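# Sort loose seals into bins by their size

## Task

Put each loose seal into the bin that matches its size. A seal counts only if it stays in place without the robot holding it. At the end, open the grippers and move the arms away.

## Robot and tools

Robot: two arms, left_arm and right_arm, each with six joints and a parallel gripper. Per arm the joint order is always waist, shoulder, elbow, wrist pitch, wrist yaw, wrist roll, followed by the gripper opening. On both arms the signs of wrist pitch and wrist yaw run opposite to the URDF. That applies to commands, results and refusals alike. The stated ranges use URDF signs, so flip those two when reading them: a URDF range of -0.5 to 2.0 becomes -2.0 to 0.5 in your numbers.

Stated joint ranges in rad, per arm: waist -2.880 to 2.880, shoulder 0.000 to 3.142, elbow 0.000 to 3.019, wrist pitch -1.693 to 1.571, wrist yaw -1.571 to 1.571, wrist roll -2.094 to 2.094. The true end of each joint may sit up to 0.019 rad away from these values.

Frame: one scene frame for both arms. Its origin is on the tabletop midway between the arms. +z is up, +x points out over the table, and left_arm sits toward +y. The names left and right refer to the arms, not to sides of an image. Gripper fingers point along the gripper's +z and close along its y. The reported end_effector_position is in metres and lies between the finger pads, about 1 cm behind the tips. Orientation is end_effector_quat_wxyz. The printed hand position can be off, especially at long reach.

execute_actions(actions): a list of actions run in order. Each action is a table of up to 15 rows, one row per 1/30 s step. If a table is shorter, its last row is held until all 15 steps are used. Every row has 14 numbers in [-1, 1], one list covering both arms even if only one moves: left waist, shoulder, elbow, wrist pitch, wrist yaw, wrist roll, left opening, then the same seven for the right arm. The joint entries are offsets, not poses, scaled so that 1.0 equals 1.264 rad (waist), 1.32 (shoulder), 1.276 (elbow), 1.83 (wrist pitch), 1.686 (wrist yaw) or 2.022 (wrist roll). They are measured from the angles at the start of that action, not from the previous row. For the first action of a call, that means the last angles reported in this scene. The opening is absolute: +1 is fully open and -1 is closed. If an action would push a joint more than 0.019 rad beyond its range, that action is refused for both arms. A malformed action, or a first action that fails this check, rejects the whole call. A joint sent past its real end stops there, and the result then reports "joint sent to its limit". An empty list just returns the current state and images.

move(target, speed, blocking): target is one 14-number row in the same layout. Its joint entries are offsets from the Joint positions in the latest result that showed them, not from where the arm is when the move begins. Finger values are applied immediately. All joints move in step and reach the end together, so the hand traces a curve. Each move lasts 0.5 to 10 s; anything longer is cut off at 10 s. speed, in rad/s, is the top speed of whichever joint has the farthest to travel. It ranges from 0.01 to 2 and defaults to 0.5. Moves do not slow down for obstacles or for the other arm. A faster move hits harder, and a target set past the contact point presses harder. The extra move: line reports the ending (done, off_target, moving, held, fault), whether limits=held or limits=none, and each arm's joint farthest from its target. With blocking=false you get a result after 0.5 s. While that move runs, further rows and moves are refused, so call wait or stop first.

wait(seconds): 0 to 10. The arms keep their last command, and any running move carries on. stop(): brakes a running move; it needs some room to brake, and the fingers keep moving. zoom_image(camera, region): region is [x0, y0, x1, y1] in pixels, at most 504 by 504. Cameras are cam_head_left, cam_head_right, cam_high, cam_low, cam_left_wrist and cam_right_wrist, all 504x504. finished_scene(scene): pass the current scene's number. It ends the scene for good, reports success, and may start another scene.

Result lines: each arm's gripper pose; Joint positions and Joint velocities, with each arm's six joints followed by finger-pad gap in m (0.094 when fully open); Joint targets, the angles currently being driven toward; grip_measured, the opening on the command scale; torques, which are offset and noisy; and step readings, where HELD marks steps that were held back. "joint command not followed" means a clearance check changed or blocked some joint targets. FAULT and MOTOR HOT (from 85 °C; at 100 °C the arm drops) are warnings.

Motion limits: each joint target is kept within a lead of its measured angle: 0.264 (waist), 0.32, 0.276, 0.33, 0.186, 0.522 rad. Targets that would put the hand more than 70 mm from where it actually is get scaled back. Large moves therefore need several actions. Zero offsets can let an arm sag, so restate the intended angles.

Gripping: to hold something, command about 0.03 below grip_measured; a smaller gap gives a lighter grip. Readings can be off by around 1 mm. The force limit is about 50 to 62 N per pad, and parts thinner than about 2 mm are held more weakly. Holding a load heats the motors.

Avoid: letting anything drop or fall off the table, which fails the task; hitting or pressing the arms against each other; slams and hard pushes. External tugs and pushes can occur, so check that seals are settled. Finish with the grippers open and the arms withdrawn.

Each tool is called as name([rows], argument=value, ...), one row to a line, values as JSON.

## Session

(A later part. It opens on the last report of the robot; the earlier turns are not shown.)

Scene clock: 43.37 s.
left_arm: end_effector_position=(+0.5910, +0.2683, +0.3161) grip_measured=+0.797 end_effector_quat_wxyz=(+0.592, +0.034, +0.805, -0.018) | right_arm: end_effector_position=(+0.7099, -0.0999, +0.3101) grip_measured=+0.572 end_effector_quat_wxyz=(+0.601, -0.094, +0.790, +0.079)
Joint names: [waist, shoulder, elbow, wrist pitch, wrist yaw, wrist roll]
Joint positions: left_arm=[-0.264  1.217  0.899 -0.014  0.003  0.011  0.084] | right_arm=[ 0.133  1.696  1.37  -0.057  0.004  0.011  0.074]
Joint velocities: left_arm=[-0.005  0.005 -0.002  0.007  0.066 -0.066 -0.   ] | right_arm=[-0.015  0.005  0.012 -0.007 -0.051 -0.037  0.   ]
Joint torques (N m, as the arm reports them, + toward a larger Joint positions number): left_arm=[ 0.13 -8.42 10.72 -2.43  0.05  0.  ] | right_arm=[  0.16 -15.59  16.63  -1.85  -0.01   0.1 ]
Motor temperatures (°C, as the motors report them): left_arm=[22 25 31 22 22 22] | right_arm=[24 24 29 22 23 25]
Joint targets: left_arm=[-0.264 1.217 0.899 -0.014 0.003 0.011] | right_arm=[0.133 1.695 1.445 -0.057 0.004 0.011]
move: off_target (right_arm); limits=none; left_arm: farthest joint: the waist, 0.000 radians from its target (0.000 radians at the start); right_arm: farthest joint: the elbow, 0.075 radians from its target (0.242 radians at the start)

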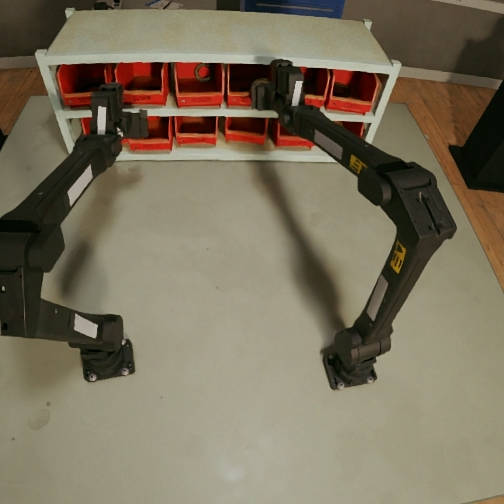

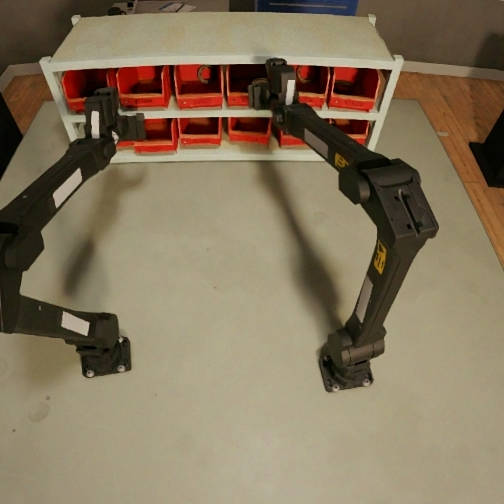

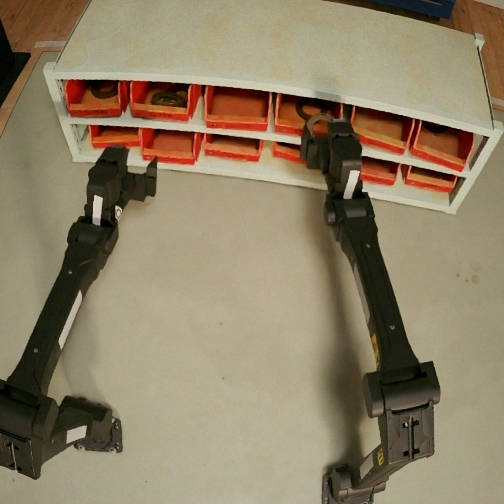

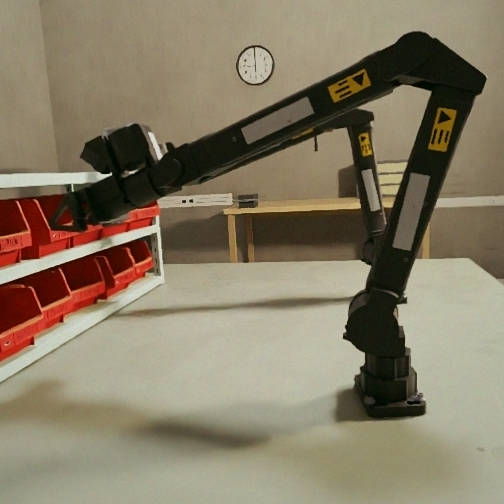

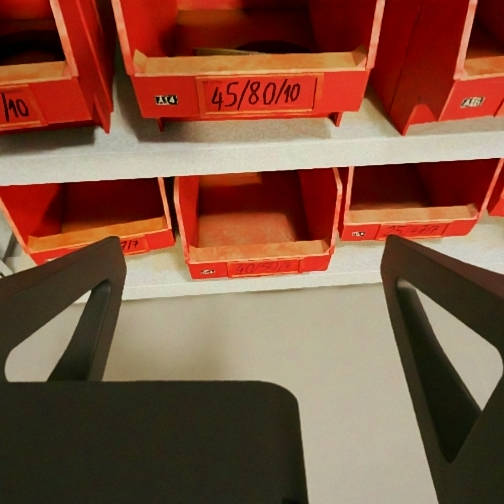

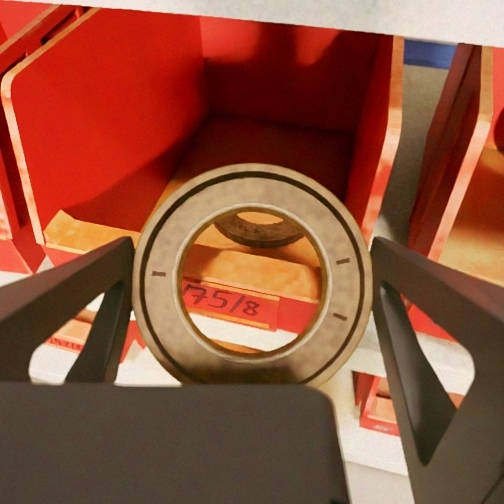

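Too far right; shift left about 2 cm, then insert.

move(target=[0,0,0,0,0,0,0.8,0.032,0,0.058,0,0,0,0.535], speed=0.1)

move(target=[0,0,0,0,0,0,0.8,0,0.14,0.23,0.02,0,0,0.535], speed=0.12)

Scene clock: 47.87 s.
left_arm: end_effector_position=(+0.5910, +0.2683, +0.3161) grip_measured=+0.797 end_effector_quat_wxyz=(+0.592, +0.034, +0.805, -0.018) | right_arm: end_effector_position=(+0.7038, -0.0769, +0.3101) grip_measured=+0.572 end_effector_quat_wxyz=(+0.599, -0.107, +0.788, +0.088)
Joint names: [waist, shoulder, elbow, wrist pitch, wrist yaw, wrist roll]
Joint positions: left_arm=[-0.264  1.217  0.899 -0.014  0.003  0.011  0.084] | right_arm=[ 0.165  1.696  1.37  -0.057  0.004  0.011  0.074]
Joint velocities: left_arm=[-0.015 -0.005  0.032 -0.007  0.037 -0.022  0.001] | right_arm=[-0.005 -0.005 -0.007 -0.007  0.022  0.037  0.   ]
Joint torques (N m, as the arm reports them, + toward a larger Joint positions number): left_arm=[ 0.28 -8.18 10.67 -2.4   0.04  0.  ] | right_arm=[  1.11 -14.88  16.57  -1.84   0.     0.11]
Motor temperatures (°C, as the motors report them): left_arm=[22 25 31 22 22 22] | right_arm=[24 24 30 22 23 25]
Joint targets: left_arm=[-0.264 1.217 0.899 -0.014 0.003 0.011] | right_arm=[0.173 1.696 1.444 -0.057 0.004 0.011]
move: off_target (right_arm); limits=none; left_arm: farthest joint: the waist, 0.000 radians from its target (0.000 radians at the start); right_arm: farthest joint: the elbow, 0.074 radians from its target (0.074 radians at the start)

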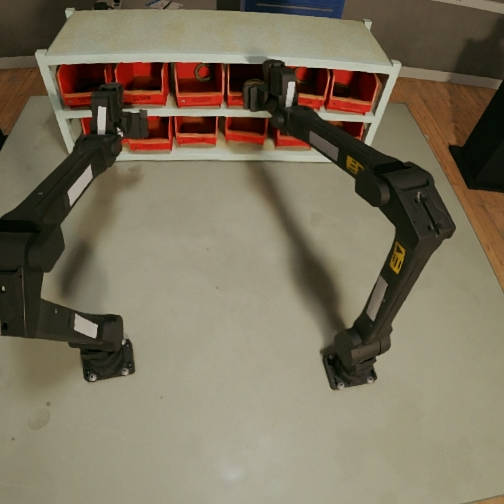

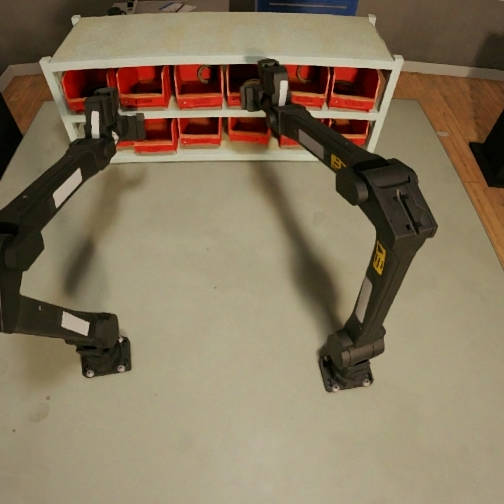

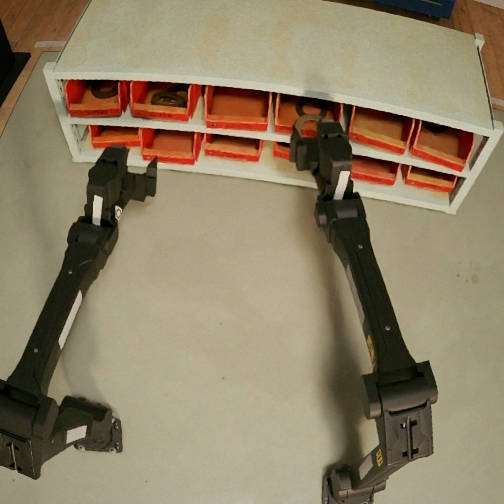

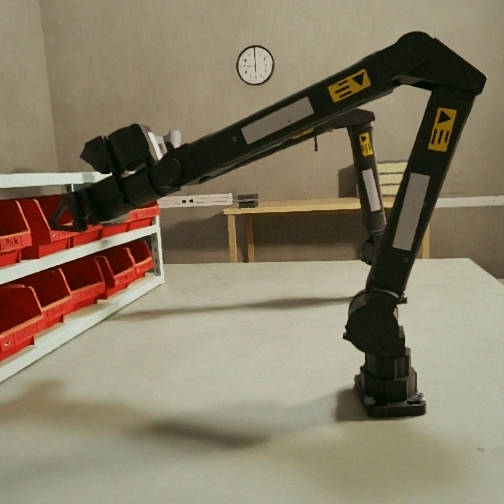

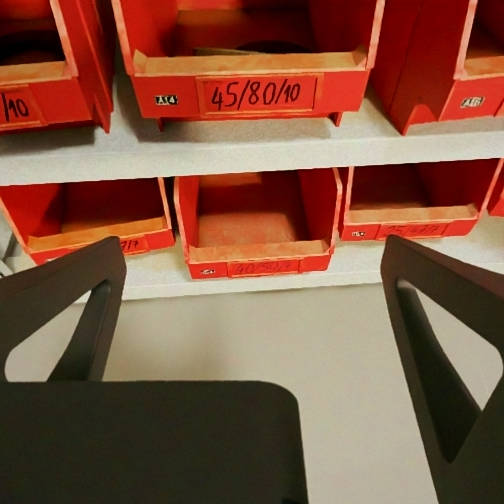

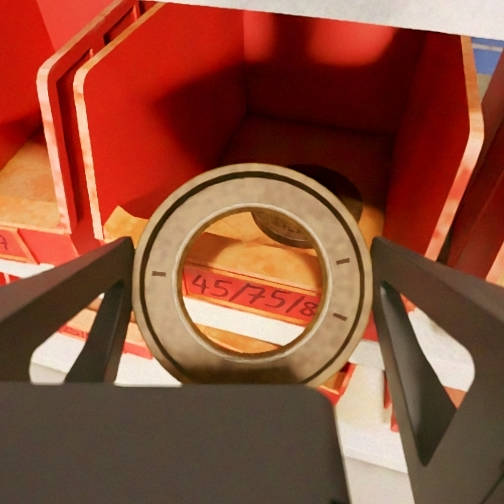

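Scene clock: 50.63 s.
left_arm: end_effector_position=(+0.5910, +0.2683, +0.3161) grip_measured=+0.797 end_effector_quat_wxyz=(+0.592, +0.034, +0.805, -0.018) | right_arm: end_effector_position=(+0.7710, -0.0579, +0.3046) grip_measured=+0.572 end_effector_quat_wxyz=(+0.607, -0.106, +0.782, +0.089)
Joint names: [waist, shoulder, elbow, wrist pitch, wrist yaw, wrist roll]
Joint positions: left_arm=[-0.264  1.217  0.899 -0.014  0.003  0.011  0.084] | right_arm=[ 0.165  1.875  1.593 -0.033  0.004  0.01   0.074]
Joint velocities: left_arm=[-0.015 -0.024 -0.002 -0.022 -0.051 -0.037  0.   ] | right_arm=[-0.015 -0.015 -0.012 -0.012  0.066 -0.066 -0.001]
Joint torques (N m, as the arm reports them, + toward a larger Joint positions number): left_arm=[ 0.25 -8.18 10.73 -2.43  0.04 -0.01] | right_arm=[  0.14 -16.4   16.39  -1.33   0.02   0.11]
Motor temperatures (°C, as the motors report them): left_arm=[22 24 31 22 22 22] | right_arm=[24 24 31 22 23 25]
Joint targets: left_arm=[-0.264 1.217 0.899 -0.014 0.003 0.011] | right_arm=[0.165 1.881 1.664 -0.020 0.004 0.011]
move: off_target (right_arm); limits=none; left_arm: farthest joint: the waist, 0.000 radians from its target (0.000 radians at the start); right_arm: farthest joint: the elbow, 0.070 radians from its target (0.293 radians at the start)

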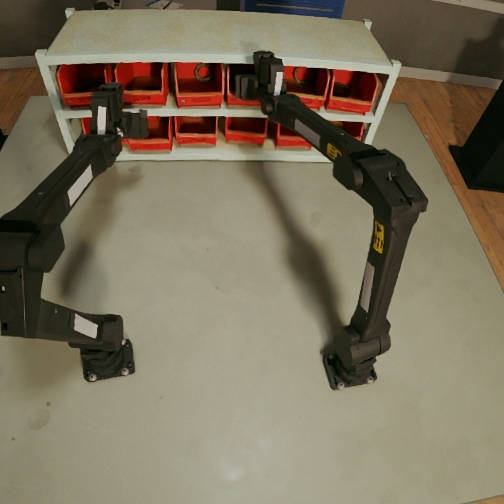

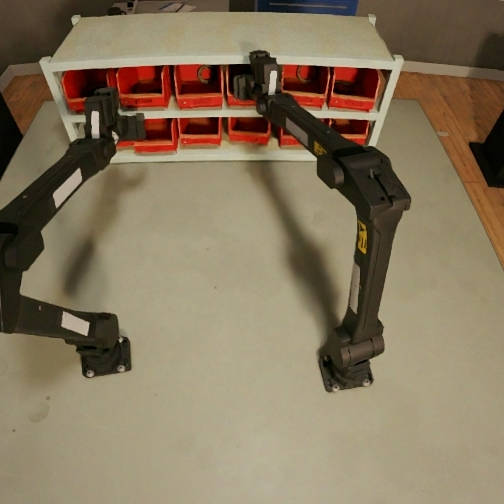

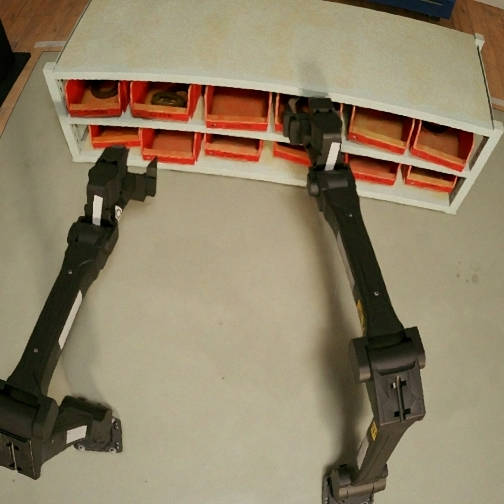

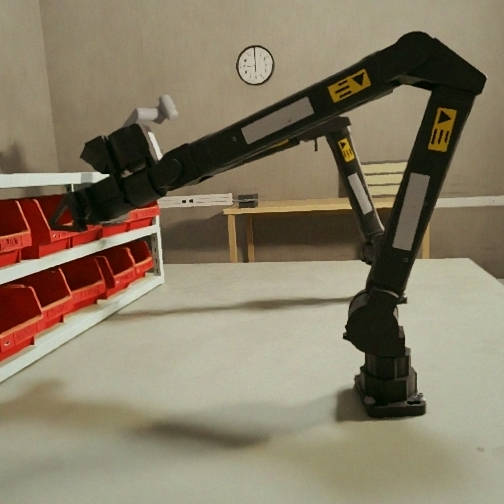

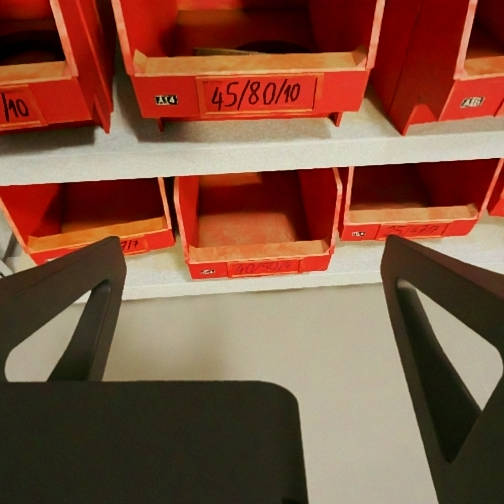

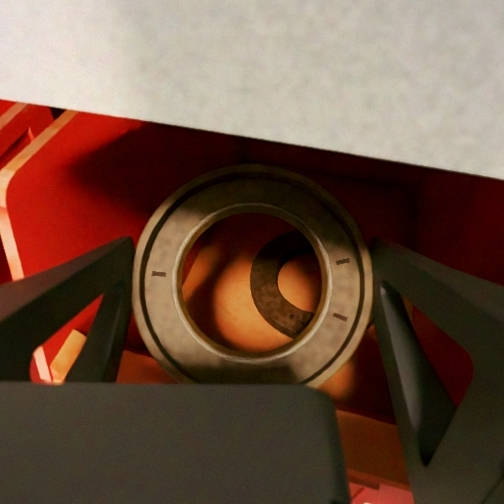

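move(target=[0,0,0,0,0,0,0.8,0,0,0.055,0,0,0,0.69])

move(target=[0,0,0,0,0,0,0.8,0,-0.36,-0.41,0,0,0,0.69], speed=0.4)

Scene clock: 53.00 s.
left_arm: end_effector_position=(+0.5910, +0.2683, +0.3161) grip_measured=+0.797 end_effector_quat_wxyz=(+0.592, +0.034, +0.805, -0.018) | right_arm: end_effector_position=(+0.7710, -0.0579, +0.3046) grip_measured=+0.687 end_effector_quat_wxyz=(+0.607, -0.106, +0.782, +0.089)
Joint names: [waist, shoulder, elbow, wrist pitch, wrist yaw, wrist roll]
Joint positions: left_arm=[-0.264  1.217  0.899 -0.014  0.003  0.011  0.084] | right_arm=[ 0.165  1.875  1.593 -0.033  0.004  0.01   0.079]
Joint velocities: left_arm=[-0.015 -0.015 -0.007 -0.007 -0.037 -0.022 -0.   ] | right_arm=[-0.005  0.005 -0.007  0.017  0.066  0.051  0.   ]
Joint torques (N m, as the arm reports them, + toward a larger Joint positions number): left_arm=[ 0.4  -8.24 10.72 -2.42  0.03 -0.02] | right_arm=[  0.36 -17.28  16.43  -1.89  -0.01   0.1 ]
Motor temperatures (°C, as the motors report them): left_arm=[22 24 31 22 22 22] | right_arm=[24 24 31 22 23 25]
Joint targets: left_arm=[-0.264 1.217 0.899 -0.014 0.003 0.011] | right_arm=[0.165 1.875 1.663 -0.033 0.004 0.010]
move: off_target (right_arm); limits=none; left_arm: farthest joint: the waist, 0.000 radians from its target (0.000 radians at the start); right_arm: farthest joint: the elbow, 0.070 radians from its target (0.070 radians at the start)

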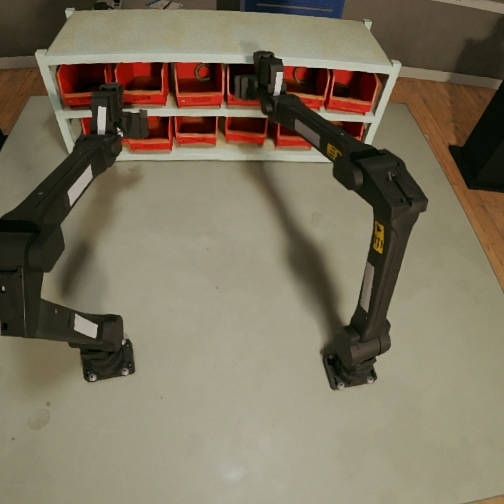

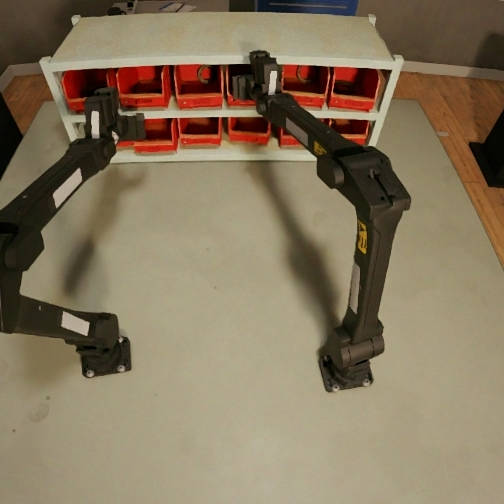

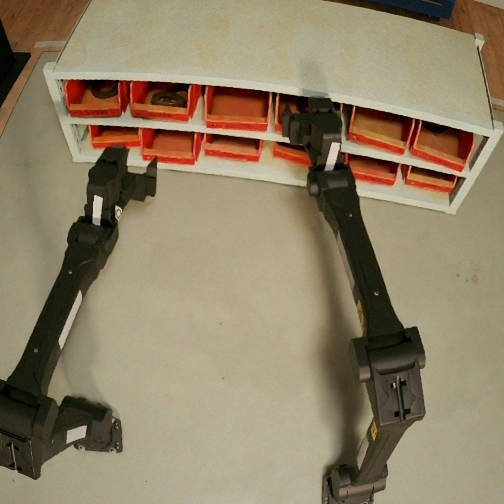

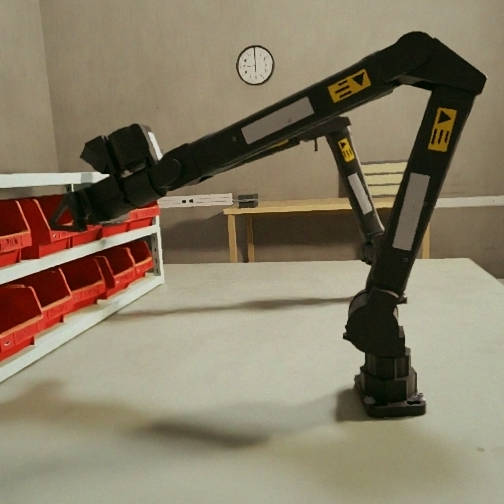

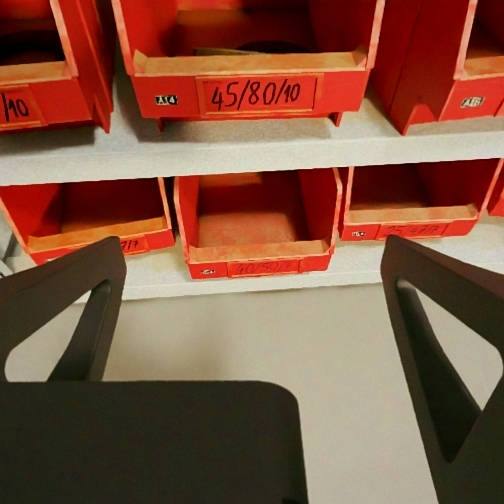

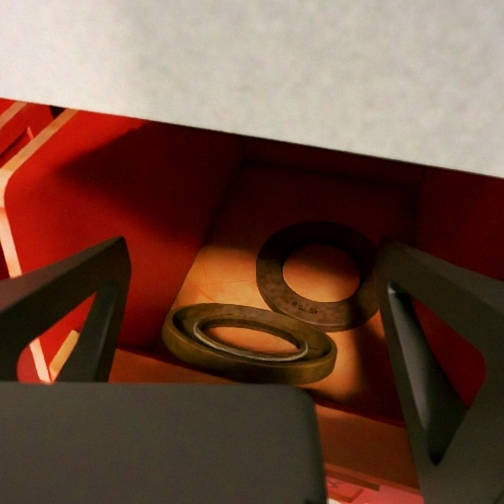

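Scene clock: 54.73 s.
left_arm: end_effector_position=(+0.5910, +0.2683, +0.3161) grip_measured=+0.797 end_effector_quat_wxyz=(+0.592, +0.034, +0.805, -0.018) | right_arm: end_effector_position=(+0.5955, -0.1077, +0.3170) grip_measured=+0.687 end_effector_quat_wxyz=(+0.587, -0.109, +0.798, +0.085)
Joint names: [waist, shoulder, elbow, wrist pitch, wrist yaw, wrist roll]
Joint positions: left_arm=[-0.264  1.217  0.899 -0.014  0.003  0.011  0.084] | right_arm=[ 0.165  1.407  1.073 -0.033  0.004  0.007  0.079]
Joint velocities: left_arm=[-0.015 -0.024 -0.002 -0.002  0.007 -0.022  0.   ] | right_arm=[ 0.005 -0.005  0.007  0.017 -0.037 -0.007  0.001]
Joint torques (N m, as the arm reports them, + toward a larger Joint positions number): left_arm=[ 0.22 -8.19 10.73 -2.35  0.03  0.  ] | right_arm=[  0.28 -11.33   9.85  -1.88  -0.01   0.13]
Motor temperatures (°C, as the motors report them): left_arm=[22 24 31 22 22 22] | right_arm=[24 24 31 22 23 25]
Joint targets: left_arm=[-0.264 1.217 0.899 -0.014 0.003 0.011] | right_arm=[0.165 1.400 1.070 -0.033 0.004 0.010]
move: done; limits=none; left_arm: farthest joint: the waist, 0.000 radians from its target (0.000 radians at the start); right_arm: farthest joint: the shoulder, 0.007 radians from its target (0.475 radians at the start)

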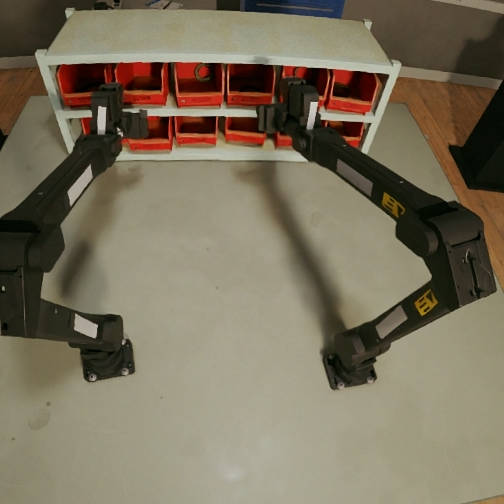

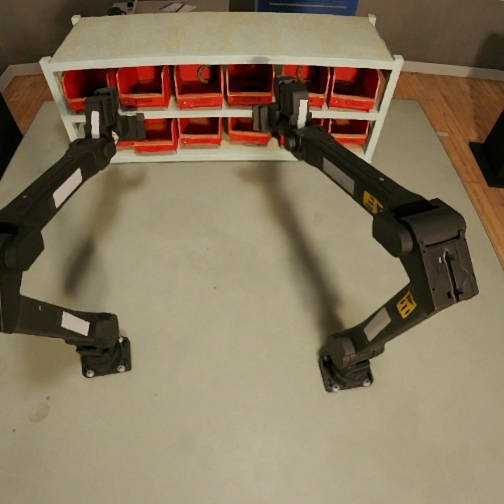

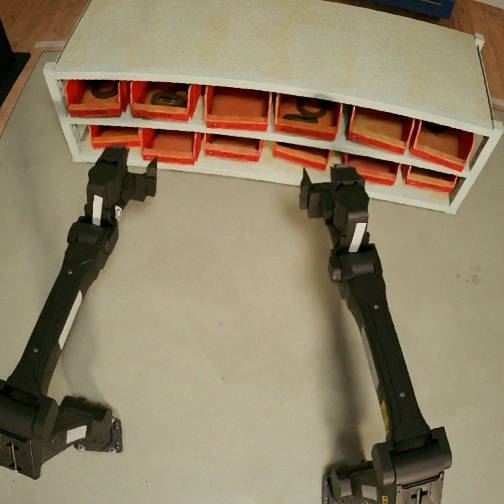

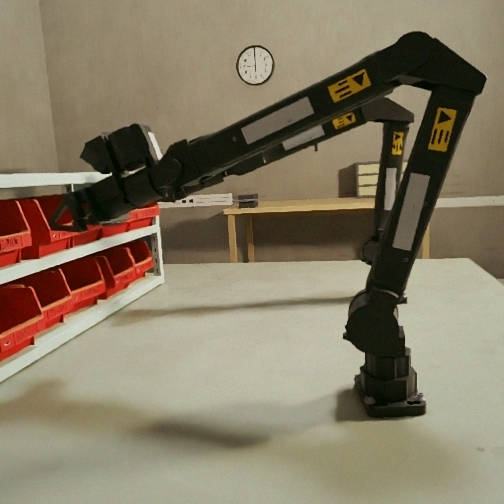

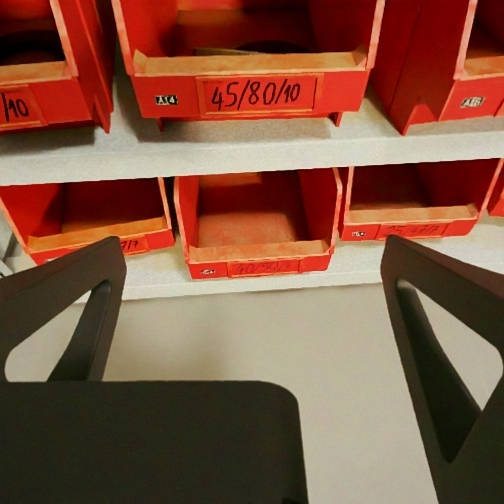

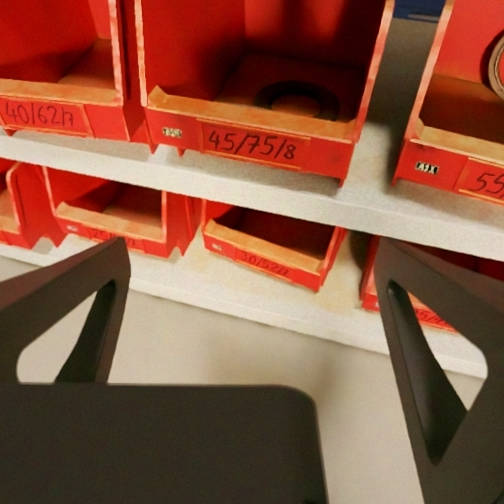

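finished_scene(scene=2)

The scene is finished: the task was done.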